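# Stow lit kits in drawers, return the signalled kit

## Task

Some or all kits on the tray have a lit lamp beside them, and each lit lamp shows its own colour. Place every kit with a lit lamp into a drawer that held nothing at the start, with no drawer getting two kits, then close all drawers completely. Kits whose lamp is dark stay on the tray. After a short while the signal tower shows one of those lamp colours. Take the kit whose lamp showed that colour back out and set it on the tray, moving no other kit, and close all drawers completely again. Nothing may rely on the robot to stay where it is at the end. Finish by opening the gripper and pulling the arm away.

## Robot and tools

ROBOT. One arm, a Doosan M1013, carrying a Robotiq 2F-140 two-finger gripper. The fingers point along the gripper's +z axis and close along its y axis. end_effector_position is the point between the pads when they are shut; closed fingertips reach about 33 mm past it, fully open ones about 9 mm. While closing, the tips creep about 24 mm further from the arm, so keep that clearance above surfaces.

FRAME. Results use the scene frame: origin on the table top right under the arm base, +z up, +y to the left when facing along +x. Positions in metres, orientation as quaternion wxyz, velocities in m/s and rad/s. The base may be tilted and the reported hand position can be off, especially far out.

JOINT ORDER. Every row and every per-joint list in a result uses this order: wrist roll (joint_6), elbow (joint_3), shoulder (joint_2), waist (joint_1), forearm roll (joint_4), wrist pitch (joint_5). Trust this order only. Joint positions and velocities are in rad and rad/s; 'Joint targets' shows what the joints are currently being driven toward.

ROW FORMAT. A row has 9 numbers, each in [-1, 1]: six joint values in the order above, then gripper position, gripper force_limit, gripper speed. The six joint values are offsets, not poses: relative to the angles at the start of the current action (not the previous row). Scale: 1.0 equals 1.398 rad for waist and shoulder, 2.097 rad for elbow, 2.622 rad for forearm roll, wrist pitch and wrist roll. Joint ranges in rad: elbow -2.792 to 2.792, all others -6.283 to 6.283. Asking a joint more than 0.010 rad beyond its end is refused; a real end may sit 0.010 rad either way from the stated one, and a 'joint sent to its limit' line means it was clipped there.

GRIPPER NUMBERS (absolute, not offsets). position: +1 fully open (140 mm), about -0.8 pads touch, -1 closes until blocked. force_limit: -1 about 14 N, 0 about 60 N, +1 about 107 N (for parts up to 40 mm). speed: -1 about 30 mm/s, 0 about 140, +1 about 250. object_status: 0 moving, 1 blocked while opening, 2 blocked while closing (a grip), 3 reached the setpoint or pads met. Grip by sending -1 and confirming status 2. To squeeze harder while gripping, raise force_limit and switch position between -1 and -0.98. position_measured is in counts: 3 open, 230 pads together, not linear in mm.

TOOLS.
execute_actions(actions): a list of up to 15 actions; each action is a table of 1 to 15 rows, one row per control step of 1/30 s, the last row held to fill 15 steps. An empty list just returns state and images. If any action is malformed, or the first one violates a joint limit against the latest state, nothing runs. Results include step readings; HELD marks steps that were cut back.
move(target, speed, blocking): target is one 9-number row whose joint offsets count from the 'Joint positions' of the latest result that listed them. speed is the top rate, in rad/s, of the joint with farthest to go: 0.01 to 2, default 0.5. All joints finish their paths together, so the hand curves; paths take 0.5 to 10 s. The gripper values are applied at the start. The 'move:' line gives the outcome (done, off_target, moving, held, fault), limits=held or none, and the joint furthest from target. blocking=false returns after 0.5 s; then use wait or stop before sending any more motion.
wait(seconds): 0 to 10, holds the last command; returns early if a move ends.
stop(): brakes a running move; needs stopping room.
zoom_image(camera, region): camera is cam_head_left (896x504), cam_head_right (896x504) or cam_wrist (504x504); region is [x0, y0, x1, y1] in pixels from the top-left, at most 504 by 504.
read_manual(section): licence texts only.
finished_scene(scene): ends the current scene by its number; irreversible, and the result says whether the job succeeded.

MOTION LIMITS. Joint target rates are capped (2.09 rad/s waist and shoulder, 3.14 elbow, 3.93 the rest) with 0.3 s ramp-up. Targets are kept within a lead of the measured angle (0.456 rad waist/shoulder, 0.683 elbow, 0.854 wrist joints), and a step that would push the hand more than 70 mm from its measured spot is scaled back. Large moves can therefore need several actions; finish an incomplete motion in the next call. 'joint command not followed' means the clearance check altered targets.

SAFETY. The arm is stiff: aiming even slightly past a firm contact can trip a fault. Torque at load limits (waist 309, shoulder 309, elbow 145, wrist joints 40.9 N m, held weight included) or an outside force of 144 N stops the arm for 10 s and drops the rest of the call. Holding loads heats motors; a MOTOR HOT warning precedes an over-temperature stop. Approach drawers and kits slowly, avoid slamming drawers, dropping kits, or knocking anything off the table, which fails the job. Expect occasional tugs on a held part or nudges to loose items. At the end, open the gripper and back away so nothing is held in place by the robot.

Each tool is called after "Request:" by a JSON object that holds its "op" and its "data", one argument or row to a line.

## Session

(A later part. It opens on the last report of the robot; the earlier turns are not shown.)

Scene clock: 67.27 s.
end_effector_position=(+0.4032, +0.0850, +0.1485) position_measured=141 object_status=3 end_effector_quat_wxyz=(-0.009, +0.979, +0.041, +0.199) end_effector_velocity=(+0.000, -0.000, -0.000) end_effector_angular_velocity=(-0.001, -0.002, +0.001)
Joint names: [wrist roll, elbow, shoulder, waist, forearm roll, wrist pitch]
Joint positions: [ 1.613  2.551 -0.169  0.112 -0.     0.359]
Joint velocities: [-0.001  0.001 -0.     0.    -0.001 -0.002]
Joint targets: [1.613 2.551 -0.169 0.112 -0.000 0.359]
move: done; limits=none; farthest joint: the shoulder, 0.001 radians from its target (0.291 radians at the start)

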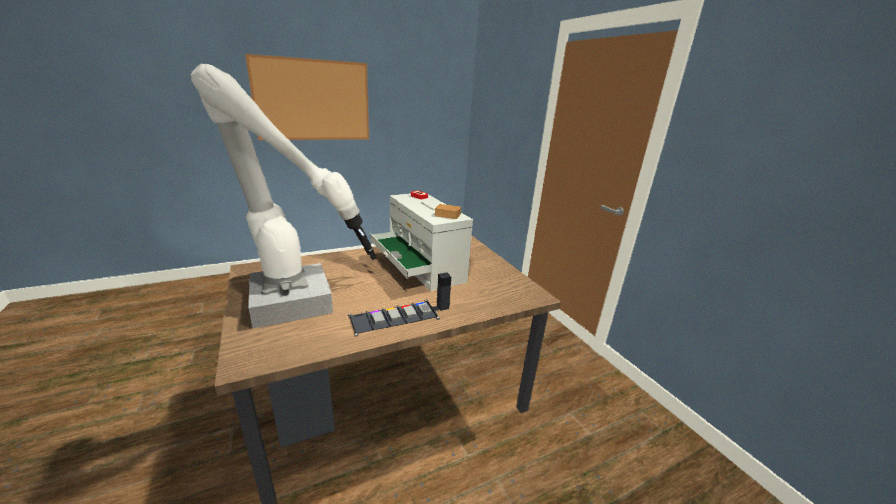

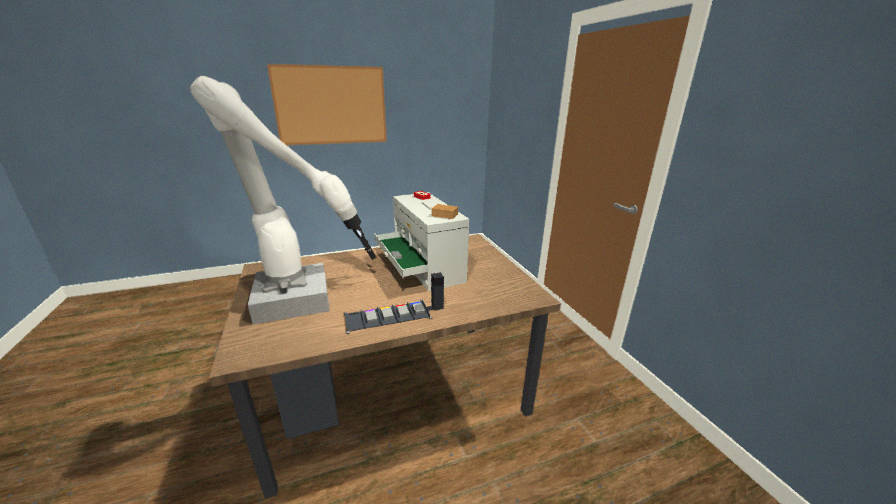

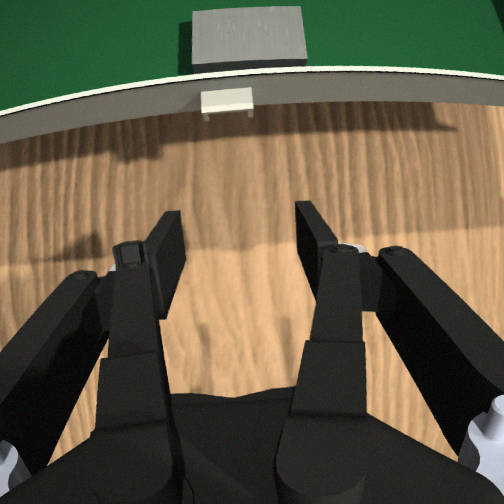

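Request:
{"op": "move", "data": {
  "target": [0,0,0.0805,0,0,-0.09,-0.1,-0.3,0],
  "speed": 0.6
}}

Request:
{"op": "move", "data": {
  "target": [0,0,0,0,0,0,-1,-0.3,0]
}}

Request:
{"op": "move", "data": {
  "target": [-0.001,-0.0532,0.0798,-0.0028,0,0,-1,-0.3,0],
  "speed": 0.25
}}

Request:
{"op": "move", "data": {
  "target": [0,-0.0562,0.0709,-0.0022,0,0.0071,-1,-0.3,0],
  "speed": 0.2
}}

Request:
{"op": "move", "data": {
  "target": [0,0,0,0,0,0,-0.15,-0.3,-0.8]
}}

Request:
{"op": "move", "data": {
  "target": [0,0.0154,0.071,0,0,-0.0501,-0.1,-0.3,0],
  "speed": 0.3
}}

Scene clock: 74.33 s.
end_effector_position=(+0.4608, +0.0918, +0.1340) position_measured=141 object_status=3 end_effector_quat_wxyz=(-0.014, +0.965, +0.040, +0.259) end_effector_velocity=(+0.000, -0.000, +0.000) end_effector_angular_velocity=(+0.001, -0.001, -0.002)
Joint names: [wrist roll, elbow, shoulder, waist, forearm roll, wrist pitch]
Joint positions: [ 1.613  2.551 -0.057  0.112 -0.     0.123]
Joint velocities: [ 0.001 -0.     0.    -0.     0.    -0.001]
Joint targets: [1.613 2.551 -0.057 0.112 -0.000 0.123]
move: done; limits=none; farthest joint: the waist, 0.000 radians from its target (0.000 radians at the start)

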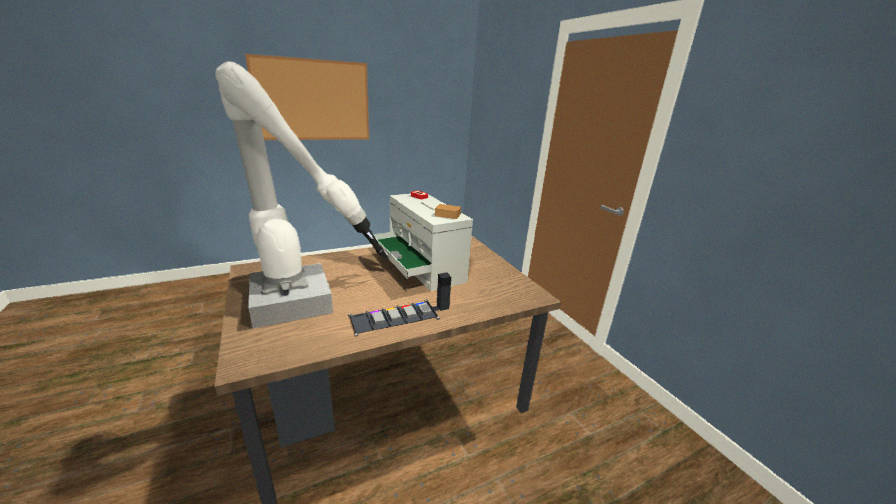

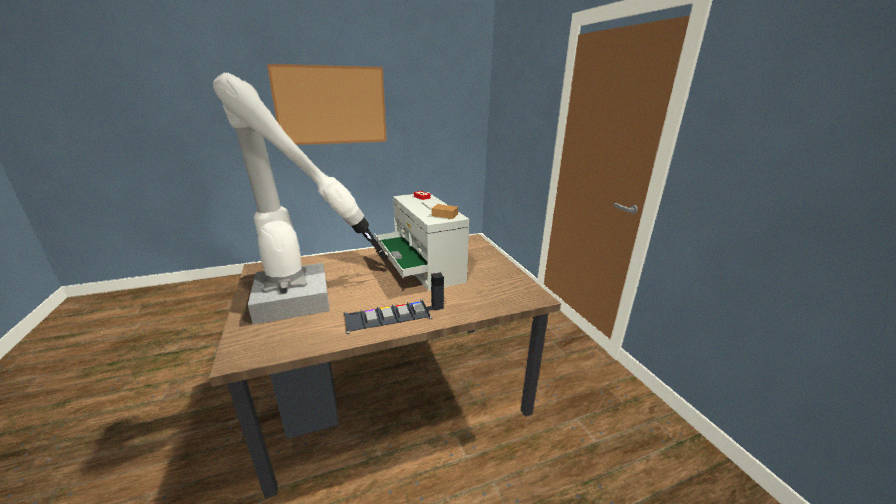

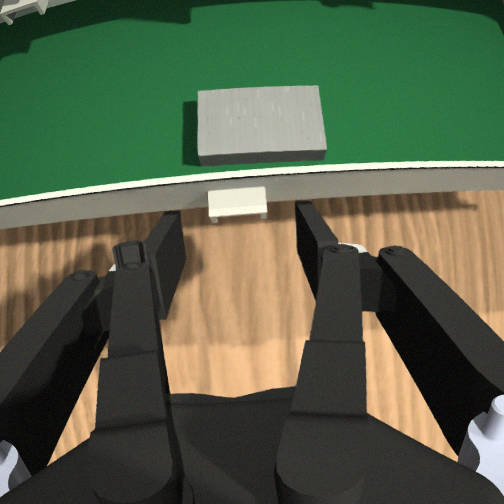

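Scene clock: 74.83 s.
end_effector_position=(+0.4609, +0.0918, +0.1340) position_measured=192 object_status=2 end_effector_quat_wxyz=(-0.014, +0.965, +0.040, +0.259) end_effector_velocity=(-0.000, -0.000, -0.000) end_effector_angular_velocity=(-0.000, +0.001, +0.000)
Joint names: [wrist roll, elbow, shoulder, waist, forearm roll, wrist pitch]
Joint positions: [ 1.613  2.551 -0.057  0.112 -0.     0.123]
Joint velocities: [-0.     0.    -0.    -0.    -0.     0.001]
Joint targets: [1.613 2.551 -0.057 0.112 -0.000 0.123]
move: done; limits=none; farthest joint: the waist, 0.000 radians from its target (0.000 radians at the start)

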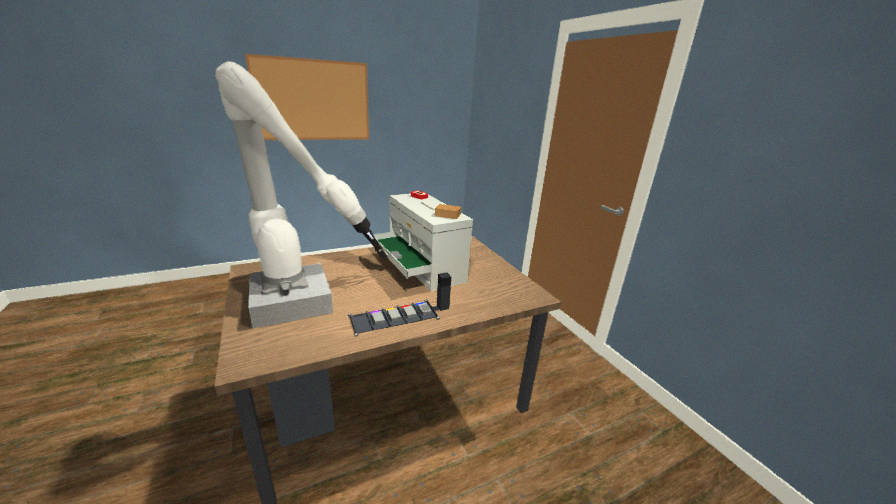

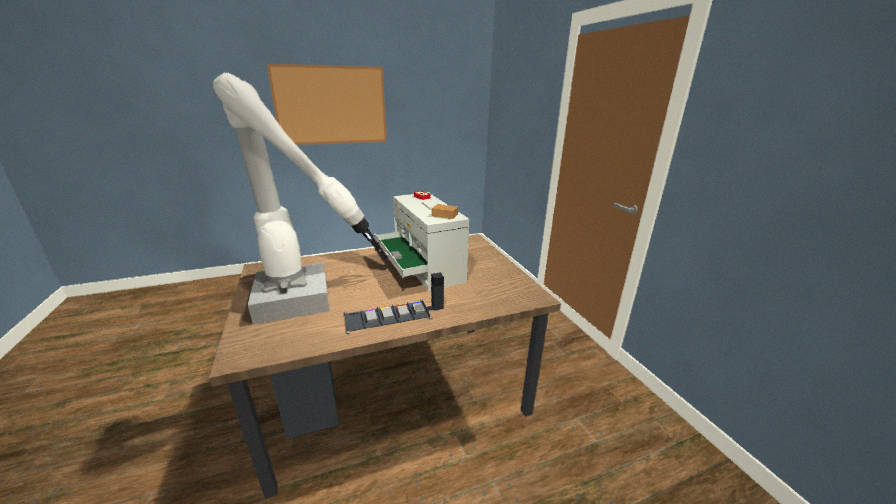

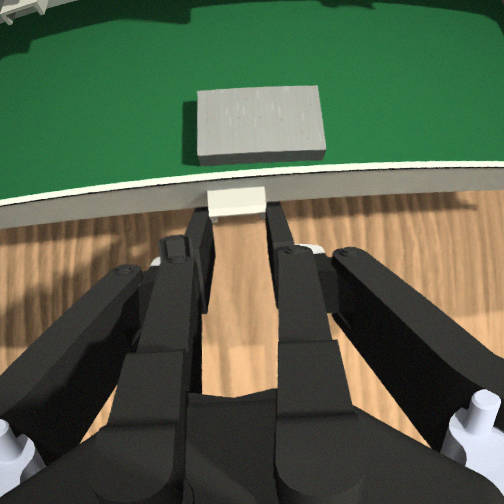

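Scene clock: 75.63 s.
end_effector_position=(+0.5299, +0.0982, +0.1342) position_measured=192 object_status=2 end_effector_quat_wxyz=(-0.013, +0.965, +0.040, +0.259) end_effector_velocity=(+0.001, +0.000, +0.000) end_effector_angular_velocity=(-0.000, -0.000, +0.001)
Joint names: [wrist roll, elbow, shoulder, waist, forearm roll, wrist pitch]
Joint positions: [ 1.611  2.439  0.055  0.108 -0.     0.123]
Joint velocities: [-0.001 -0.001  0.     0.     0.     0.   ]
Joint targets: [1.611 2.439 0.055 0.108 -0.000 0.123]
move: done; limits=none; farthest joint: the waist, 0.000 radians from its target (0.004 radians at the start)

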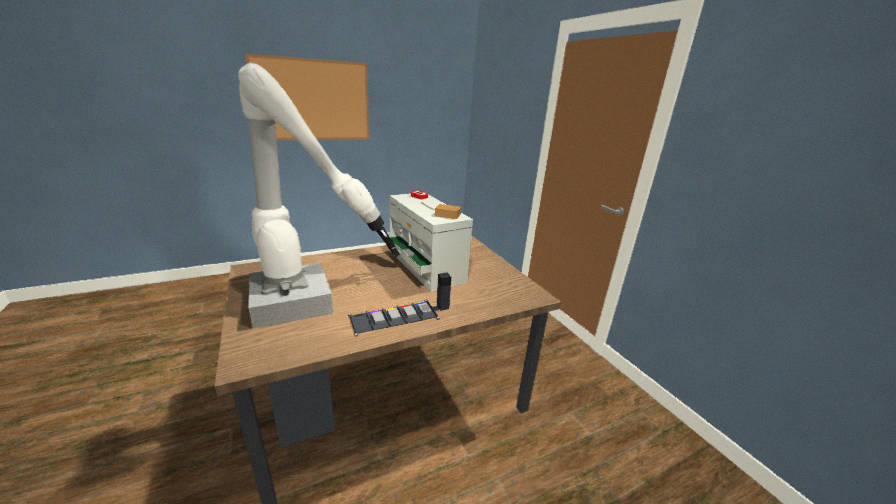

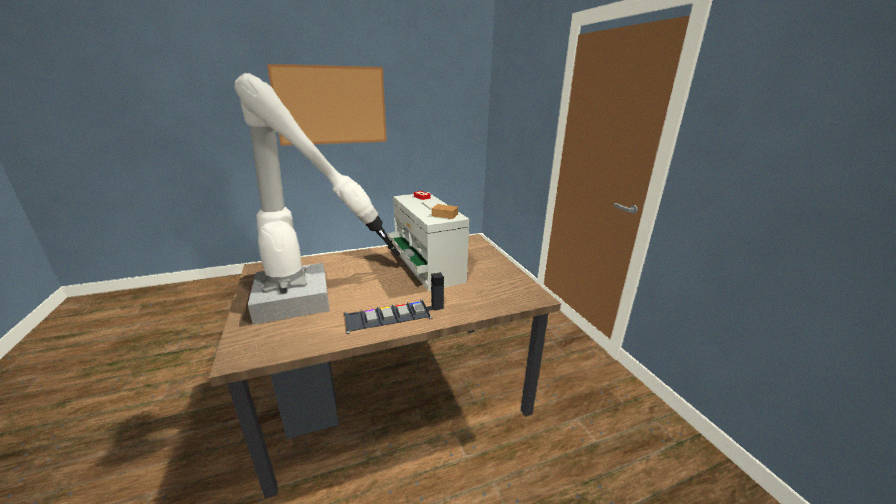

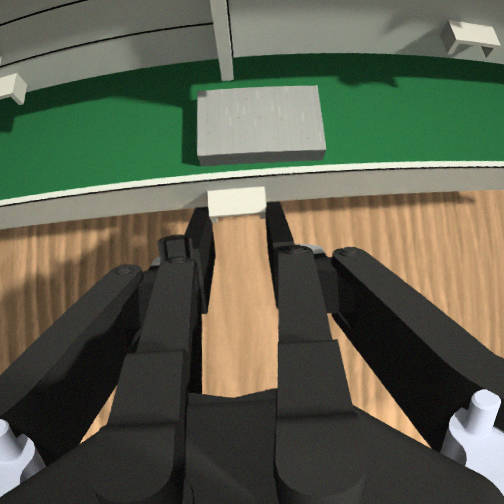

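Scene clock: 76.57 s.
end_effector_position=(+0.5991, +0.1045, +0.1343) position_measured=192 object_status=2 end_effector_quat_wxyz=(-0.013, +0.965, +0.038, +0.259) end_effector_velocity=(+0.001, +0.000, +0.001) end_effector_angular_velocity=(+0.000, -0.002, -0.000)
Joint names: [wrist roll, elbow, shoulder, waist, forearm roll, wrist pitch]
Joint positions: [ 1.611  2.321  0.154  0.105 -0.     0.142]
Joint velocities: [ 0.    -0.001 -0.    -0.     0.    -0.001]
Joint targets: [1.611 2.321 0.154 0.105 -0.000 0.142]
move: done; limits=none; farthest joint: the shoulder, 0.001 radians from its target (0.100 radians at the start)

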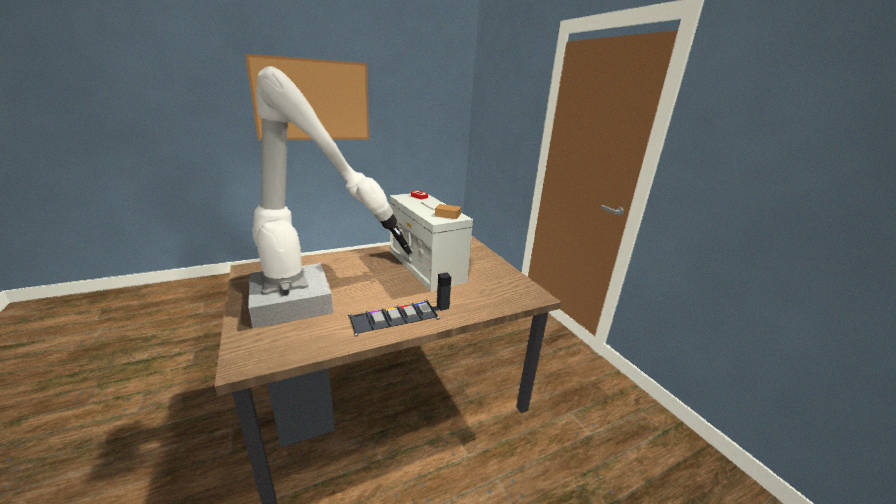

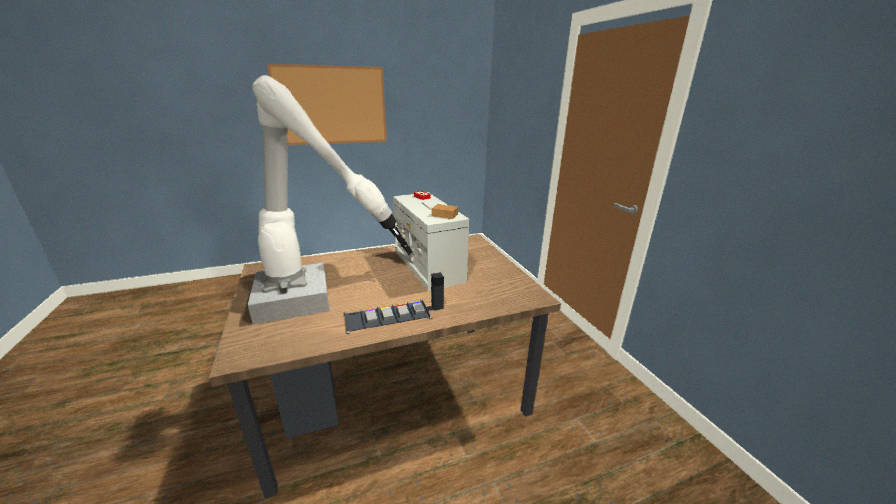

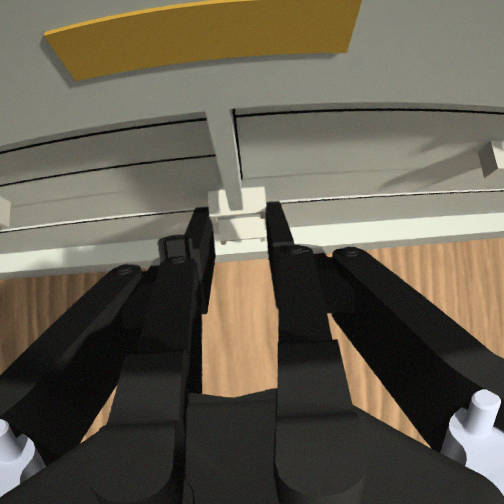

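Scene clock: 77.30 s.
end_effector_position=(+0.5991, +0.1045, +0.1342) position_measured=148 object_status=0 end_effector_quat_wxyz=(-0.013, +0.965, +0.038, +0.259) end_effector_velocity=(+0.000, -0.000, +0.000) end_effector_angular_velocity=(-0.000, -0.000, +0.001)
Joint names: [wrist roll, elbow, shoulder, waist, forearm roll, wrist pitch]
Joint positions: [ 1.611  2.321  0.154  0.105 -0.     0.142]
Joint velocities: [-0. -0.  0. -0. -0. -0.]
Joint targets: [1.611 2.321 0.154 0.105 -0.000 0.142]
move: done; limits=none; farthest joint: the waist, 0.000 radians from its target (0.000 radians at the start)

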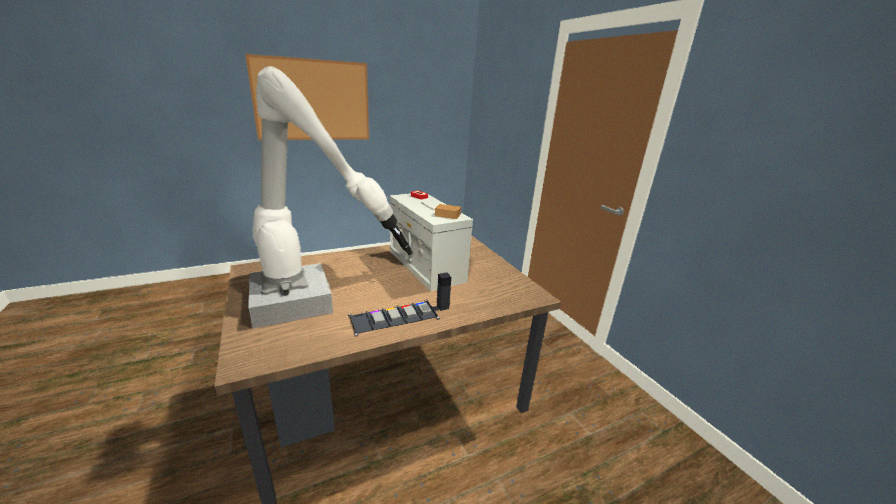

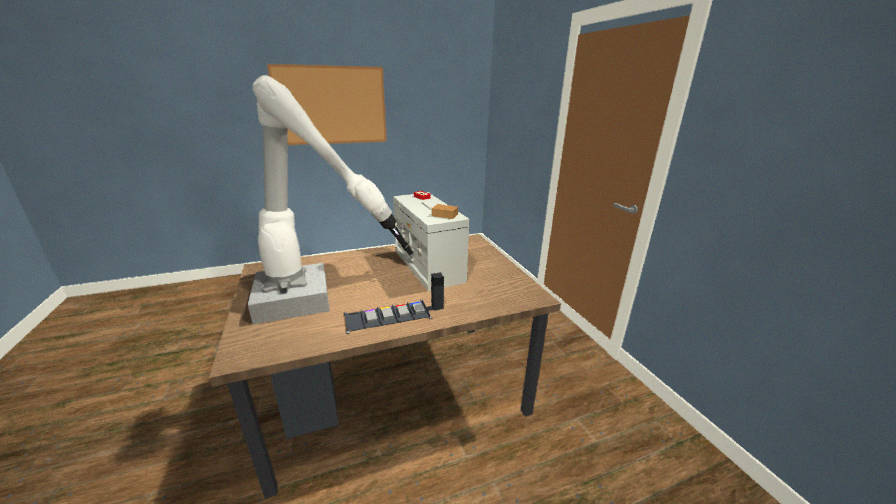

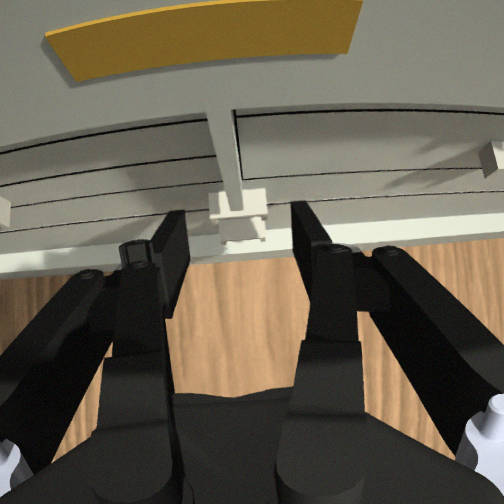

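Scene clock: 78.13 s.
end_effector_position=(+0.5988, +0.1037, +0.0803) position_measured=141 object_status=3 end_effector_quat_wxyz=(-0.013, +0.965, +0.038, +0.259) end_effector_velocity=(+0.000, -0.000, -0.000) end_effector_angular_velocity=(+0.001, -0.001, -0.001)
Joint names: [wrist roll, elbow, shoulder, waist, forearm roll, wrist pitch]
Joint positions: [ 1.611  2.354  0.253  0.105 -0.     0.01 ]
Joint velocities: [ 0.001  0.     0.001 -0.    -0.    -0.002]
Joint targets: [1.611 2.354 0.253 0.105 -0.000 0.010]
move: done; limits=none; farthest joint: the waist, 0.000 radians from its target (0.000 radians at the start)

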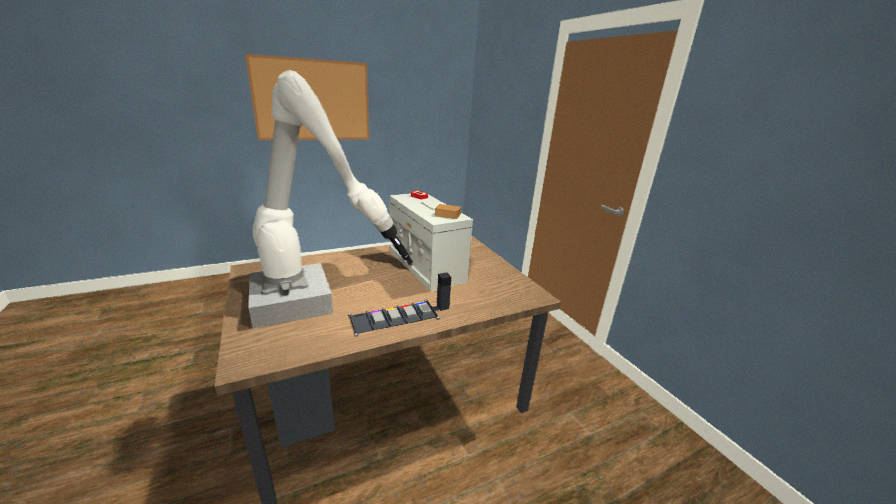

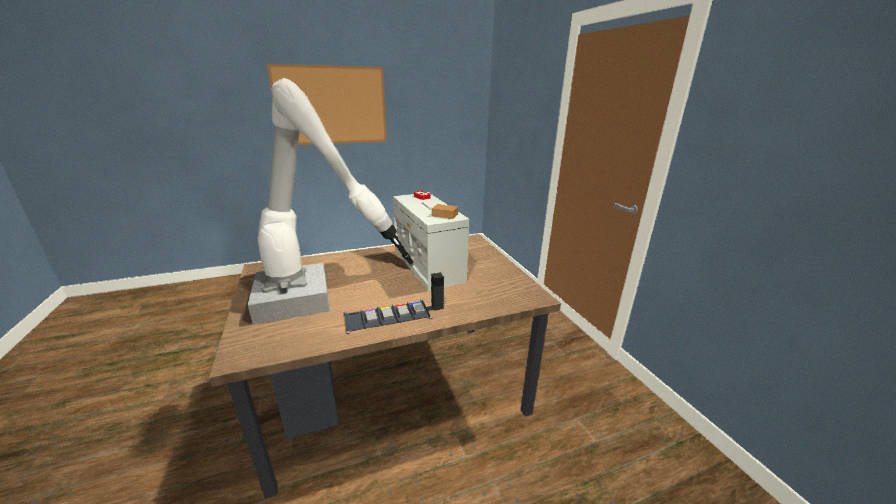

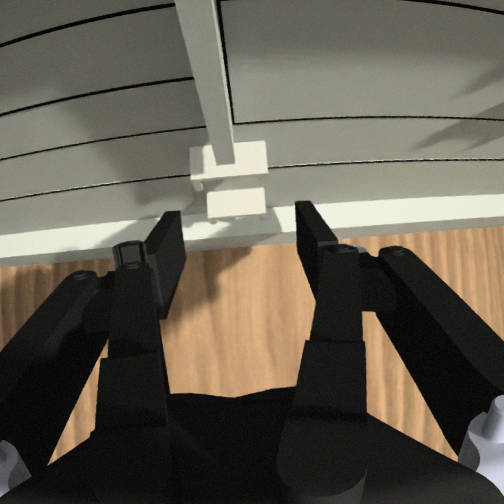

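Request:
{"op": "move", "data": {
  "target": [0,0,0,0.0006,0,0,-1,-0.3,-0.2]
}}

Request:
{"op": "move", "data": {
  "target": [0,0.058,-0.0589,0.0022,0,-0.015,-1,-0.3,0],
  "speed": 0.25
}}

Scene clock: 81.07 s.
end_effector_position=(+0.5987, +0.1042, +0.0802) position_measured=192 object_status=2 end_effector_quat_wxyz=(-0.013, +0.965, +0.039, +0.259) end_effector_velocity=(+0.000, +0.000, +0.000) end_effector_angular_velocity=(+0.001, -0.000, -0.001)
Joint names: [wrist roll, elbow, shoulder, waist, forearm roll, wrist pitch]
Joint positions: [ 1.611  2.354  0.253  0.106 -0.     0.01 ]
Joint velocities: [ 0.001 -0.     0.     0.    -0.    -0.001]
Joint targets: [1.611 2.354 0.253 0.106 -0.000 0.010]
move: done; limits=none; farthest joint: the waist, 0.000 radians from its target (0.001 radians at the start)

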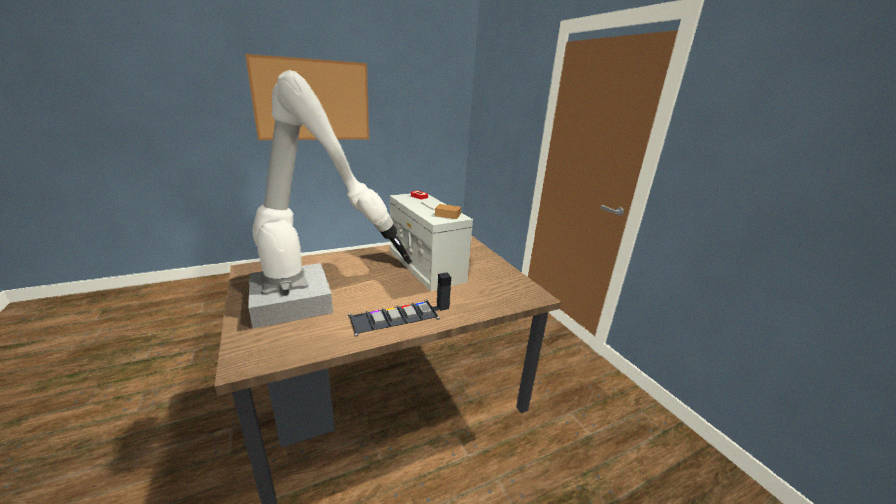

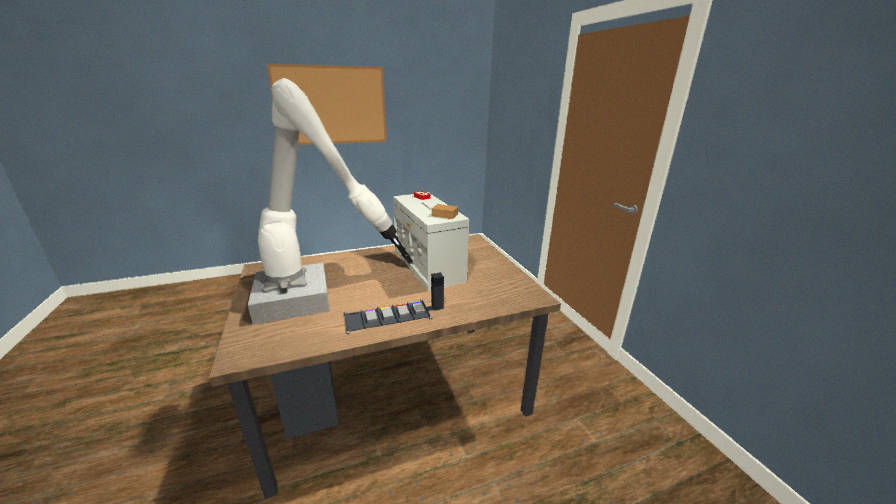

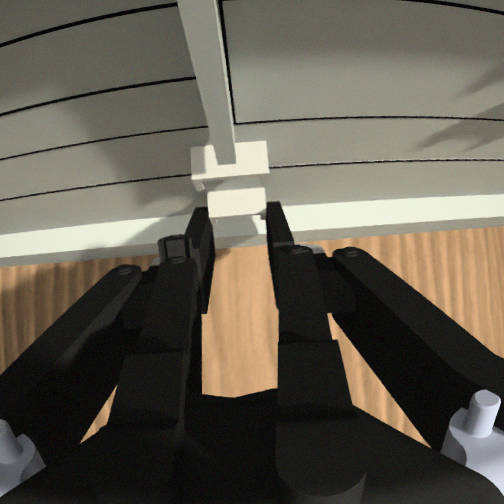

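Scene clock: 81.93 s.
end_effector_position=(+0.5299, +0.0979, +0.0802) position_measured=192 object_status=2 end_effector_quat_wxyz=(-0.014, +0.965, +0.040, +0.259) end_effector_velocity=(-0.000, -0.000, -0.000) end_effector_angular_velocity=(+0.000, -0.000, -0.001)
Joint names: [wrist roll, elbow, shoulder, waist, forearm roll, wrist pitch]
Joint positions: [ 1.611  2.475  0.171  0.109 -0.    -0.029]
Joint velocities: [-0.     0.001  0.    -0.     0.001 -0.001]
Joint targets: [1.611 2.475 0.171 0.109 -0.000 -0.029]
move: done; limits=none; farthest joint: the waist, 0.000 radians from its target (0.003 radians at the start)

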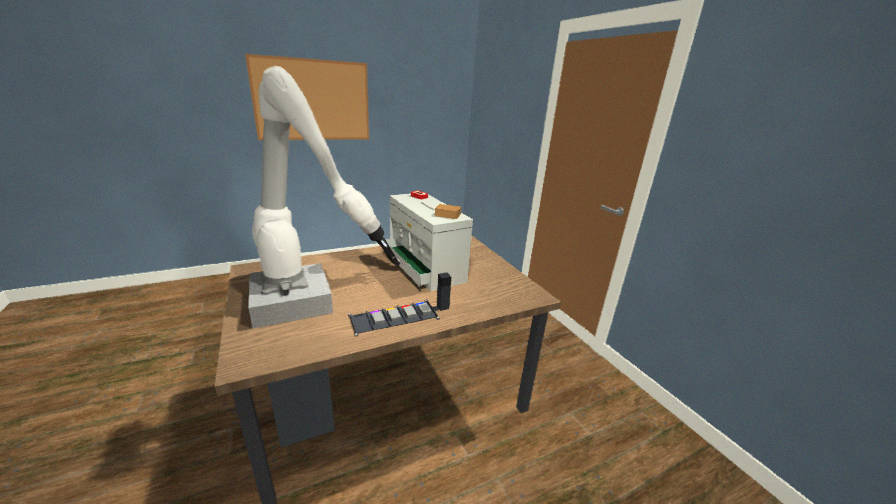

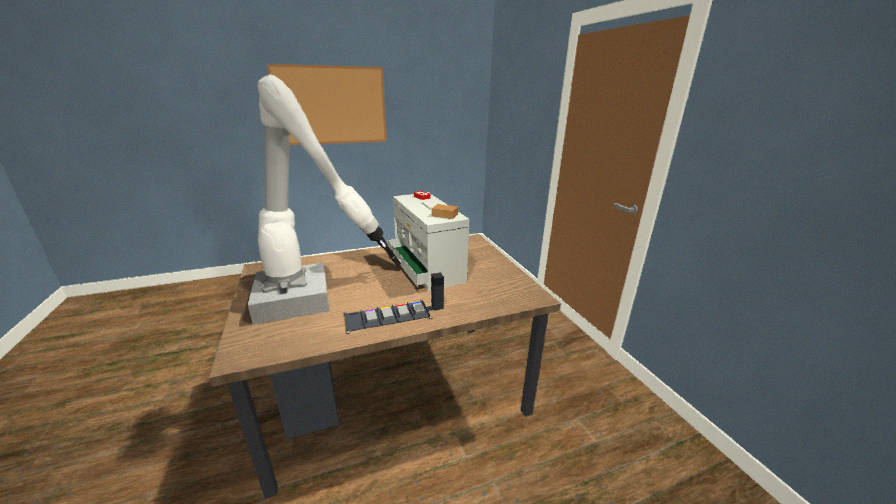

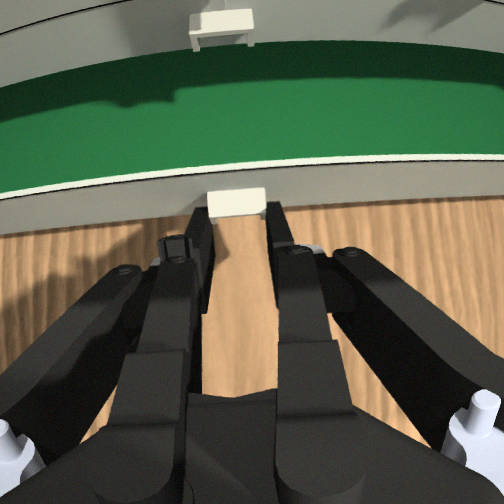

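Request:
{"op": "move", "data": {
  "target": [0.001,0.056,-0.0646,0.0028,0,-0.0104,-1,-0.3,0],
  "speed": 0.25
}}

Request:
{"op": "move", "data": {
  "target": [0,0,0,0,0,0,-0.1,-0.3,0]
}}

Request:
{"op": "move", "data": {
  "target": [0,-0.02,-0.1788,0,0,0.1583,-0.1,-0.3,0],
  "speed": 1.0
}}

Request:
{"op": "move", "data": {
  "target": [-0.3062,-0.1018,0.262,-0.6455,0,0.0947,0.4,0,0],
  "speed": 1.4
}}

Scene clock: 87.00 s.
end_effector_position=(+0.4611, +0.0915, +0.0801) position_measured=192 object_status=2 end_effector_quat_wxyz=(-0.014, +0.965, +0.041, +0.259) end_effector_velocity=(-0.001, -0.000, -0.000) end_effector_angular_velocity=(+0.000, +0.001, -0.001)
Joint names: [wrist roll, elbow, shoulder, waist, forearm roll, wrist pitch]
Joint positions: [ 1.613  2.593  0.08   0.113 -0.    -0.056]
Joint velocities: [ 0.     0.001 -0.    -0.     0.     0.   ]
Joint targets: [1.613 2.593 0.080 0.113 -0.000 -0.056]
move: done; limits=none; farthest joint: the waist, 0.000 radians from its target (0.004 radians at the start)

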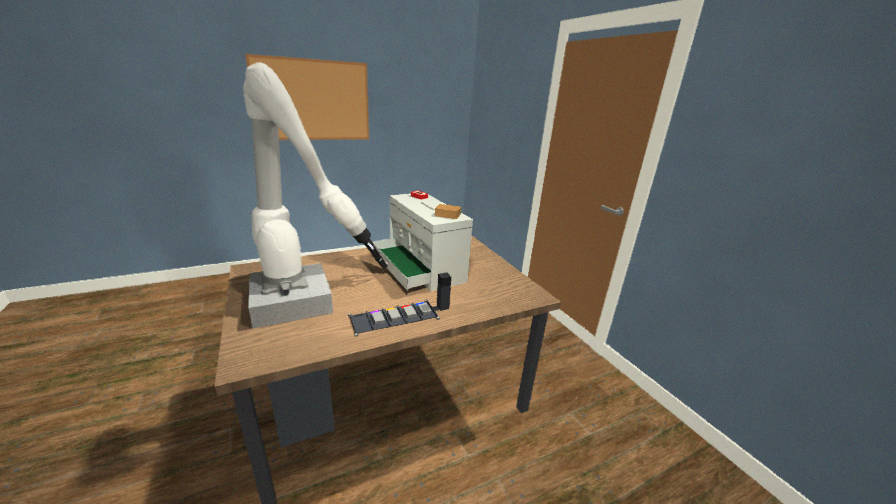

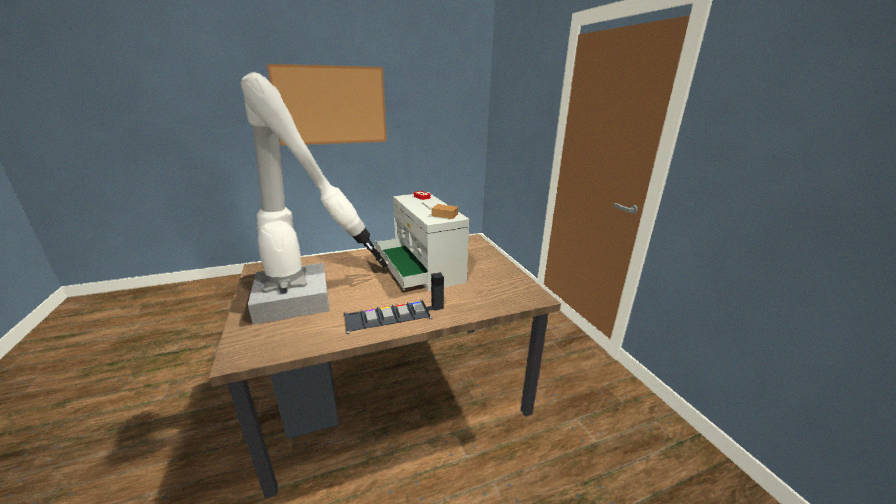

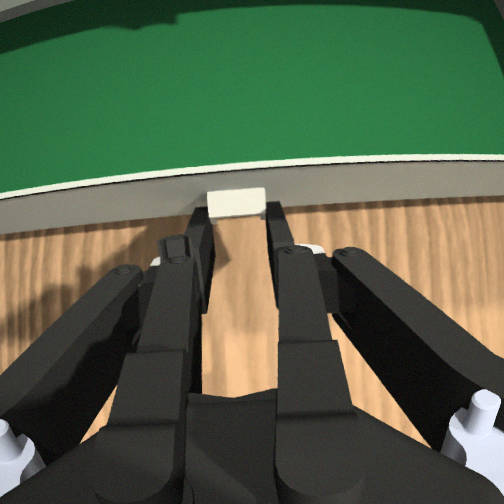

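Scene clock: 87.50 s.
end_effector_position=(+0.4611, +0.0915, +0.0801) position_measured=141 object_status=3 end_effector_quat_wxyz=(-0.014, +0.965, +0.041, +0.259) end_effector_velocity=(+0.000, +0.000, +0.000) end_effector_angular_velocity=(+0.001, -0.002, -0.001)
Joint names: [wrist roll, elbow, shoulder, waist, forearm roll, wrist pitch]
Joint positions: [ 1.613  2.593  0.08   0.113 -0.    -0.056]
Joint velocities: [ 0.002  0.    -0.    -0.    -0.001 -0.001]
Joint targets: [1.613 2.593 0.080 0.113 -0.000 -0.056]
move: done; limits=none; farthest joint: the waist, 0.000 radians from its target (0.000 radians at the start)

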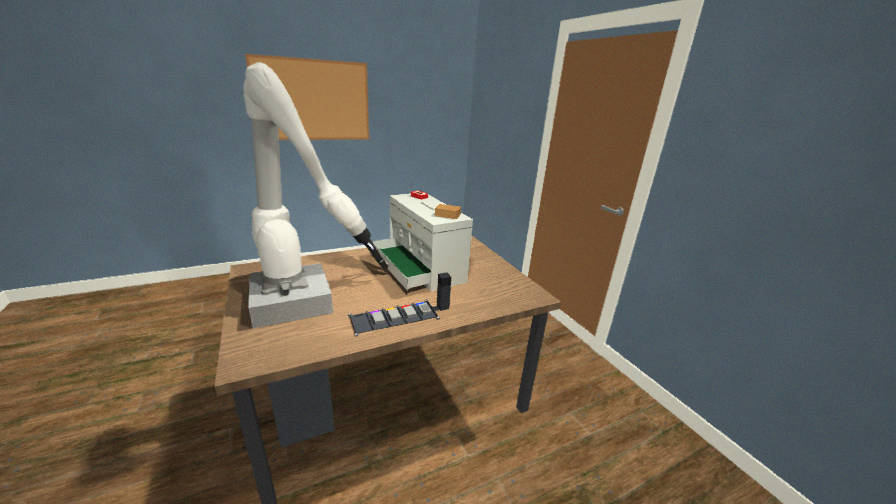

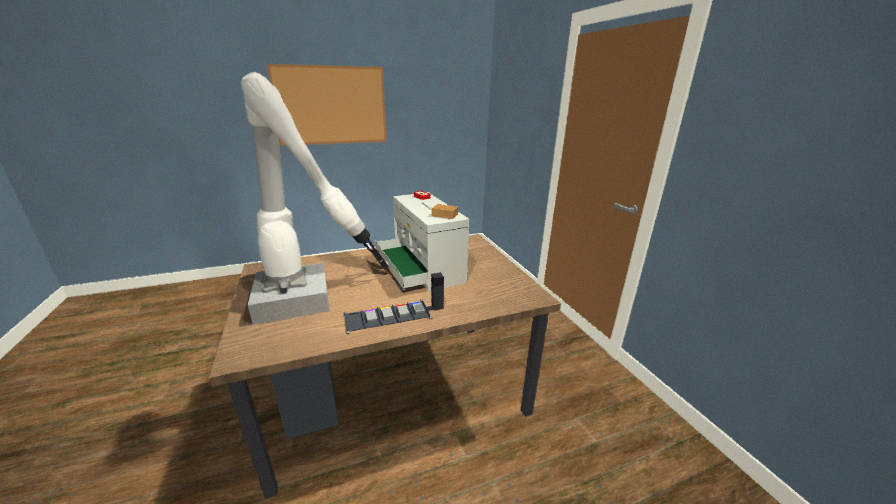

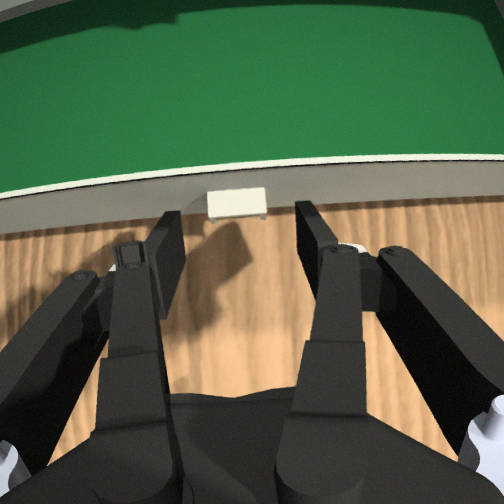

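Scene clock: 88.47 s.
end_effector_position=(+0.4033, +0.0853, +0.1487) position_measured=141 object_status=3 end_effector_quat_wxyz=(-0.009, +0.979, +0.041, +0.199) end_effector_velocity=(-0.000, -0.000, +0.000) end_effector_angular_velocity=(-0.001, +0.000, +0.000)
Joint names: [wrist roll, elbow, shoulder, waist, forearm roll, wrist pitch]
Joint positions: [ 1.613  2.551 -0.17   0.113 -0.     0.359]
Joint velocities: [-0.    -0.    -0.001 -0.    -0.001  0.001]
Joint targets: [1.613 2.551 -0.170 0.113 -0.000 0.359]
move: done; limits=none; farthest joint: the waist, 0.000 radians from its target (0.000 radians at the start)

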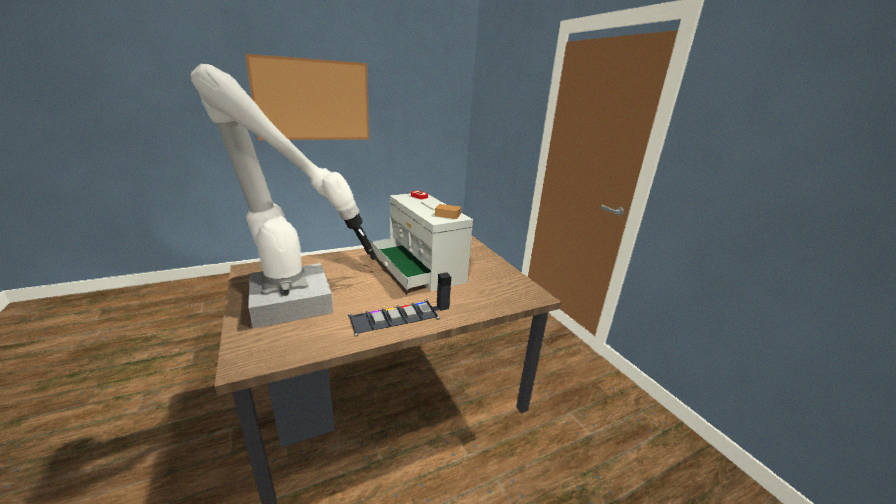

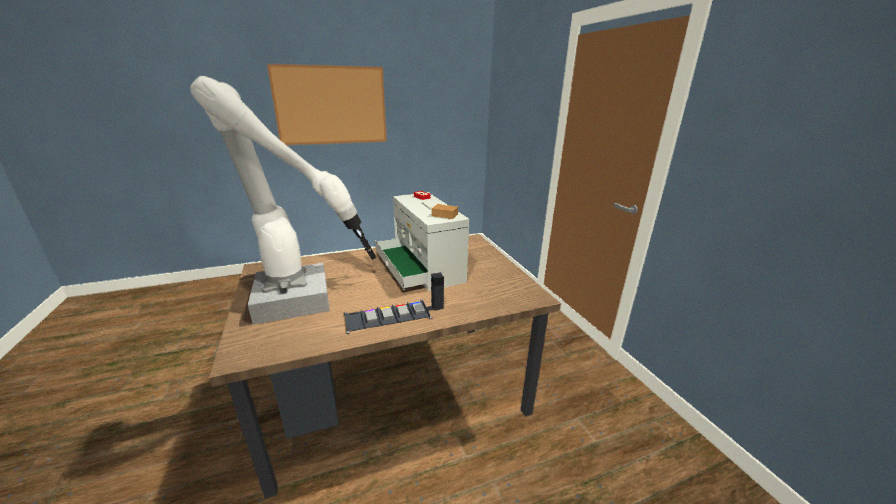

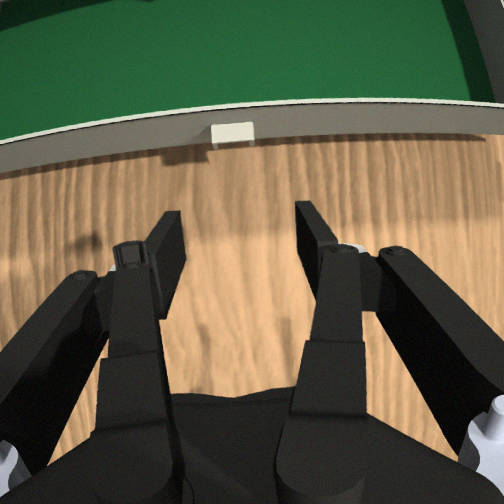

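Scene clock: 89.90 s.
end_effector_position=(+0.3377, -0.2856, +0.0705) position_measured=78 object_status=3 end_effector_quat_wxyz=(+0.008, +1.000, -0.010, +0.001) end_effector_velocity=(-0.001, -0.001, -0.000) end_effector_angular_velocity=(-0.000, +0.001, -0.001)
Joint names: [wrist roll, elbow, shoulder, waist, forearm roll, wrist pitch]
Joint positions: [ 0.811  2.337  0.197 -0.789 -0.     0.607]
Joint velocities: [ 0.001 -0.     0.001 -0.001 -0.002  0.   ]
Joint targets: [0.811 2.337 0.197 -0.789 -0.000 0.607]
move: done; limits=none; farthest joint: the waist, 0.000 radians from its target (0.903 radians at the start)

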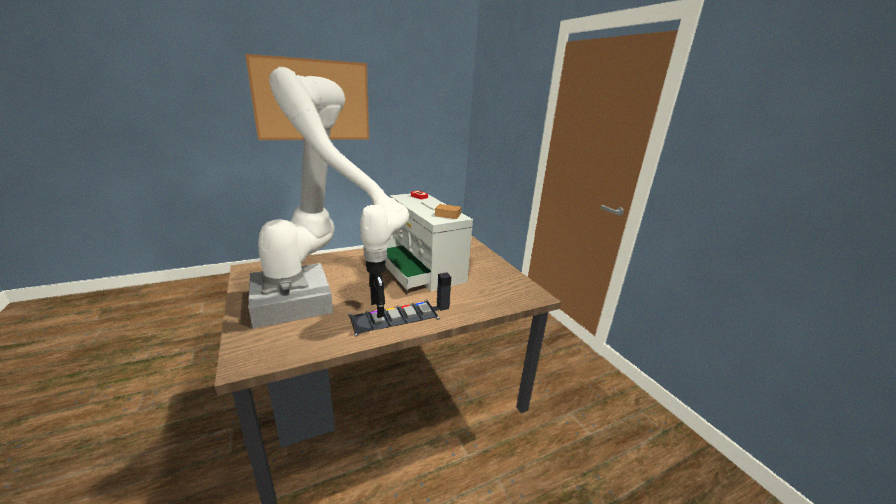

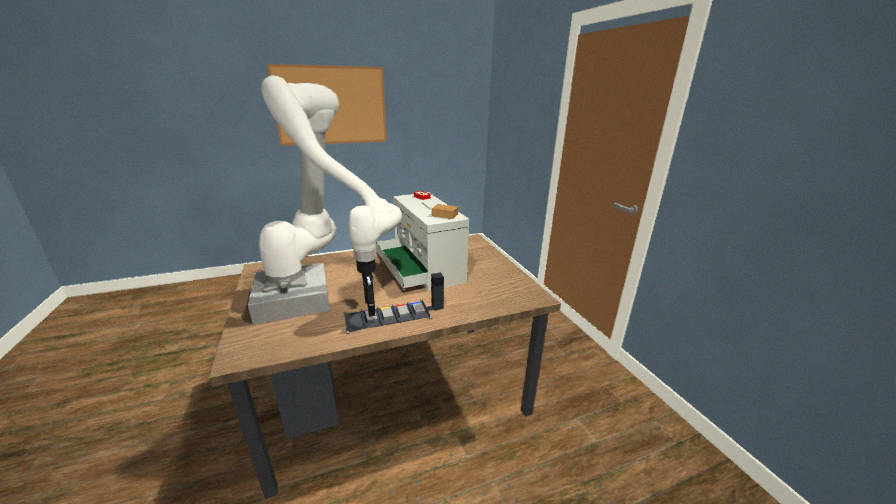

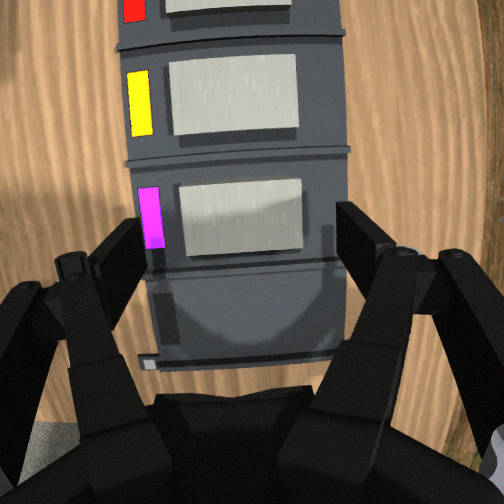

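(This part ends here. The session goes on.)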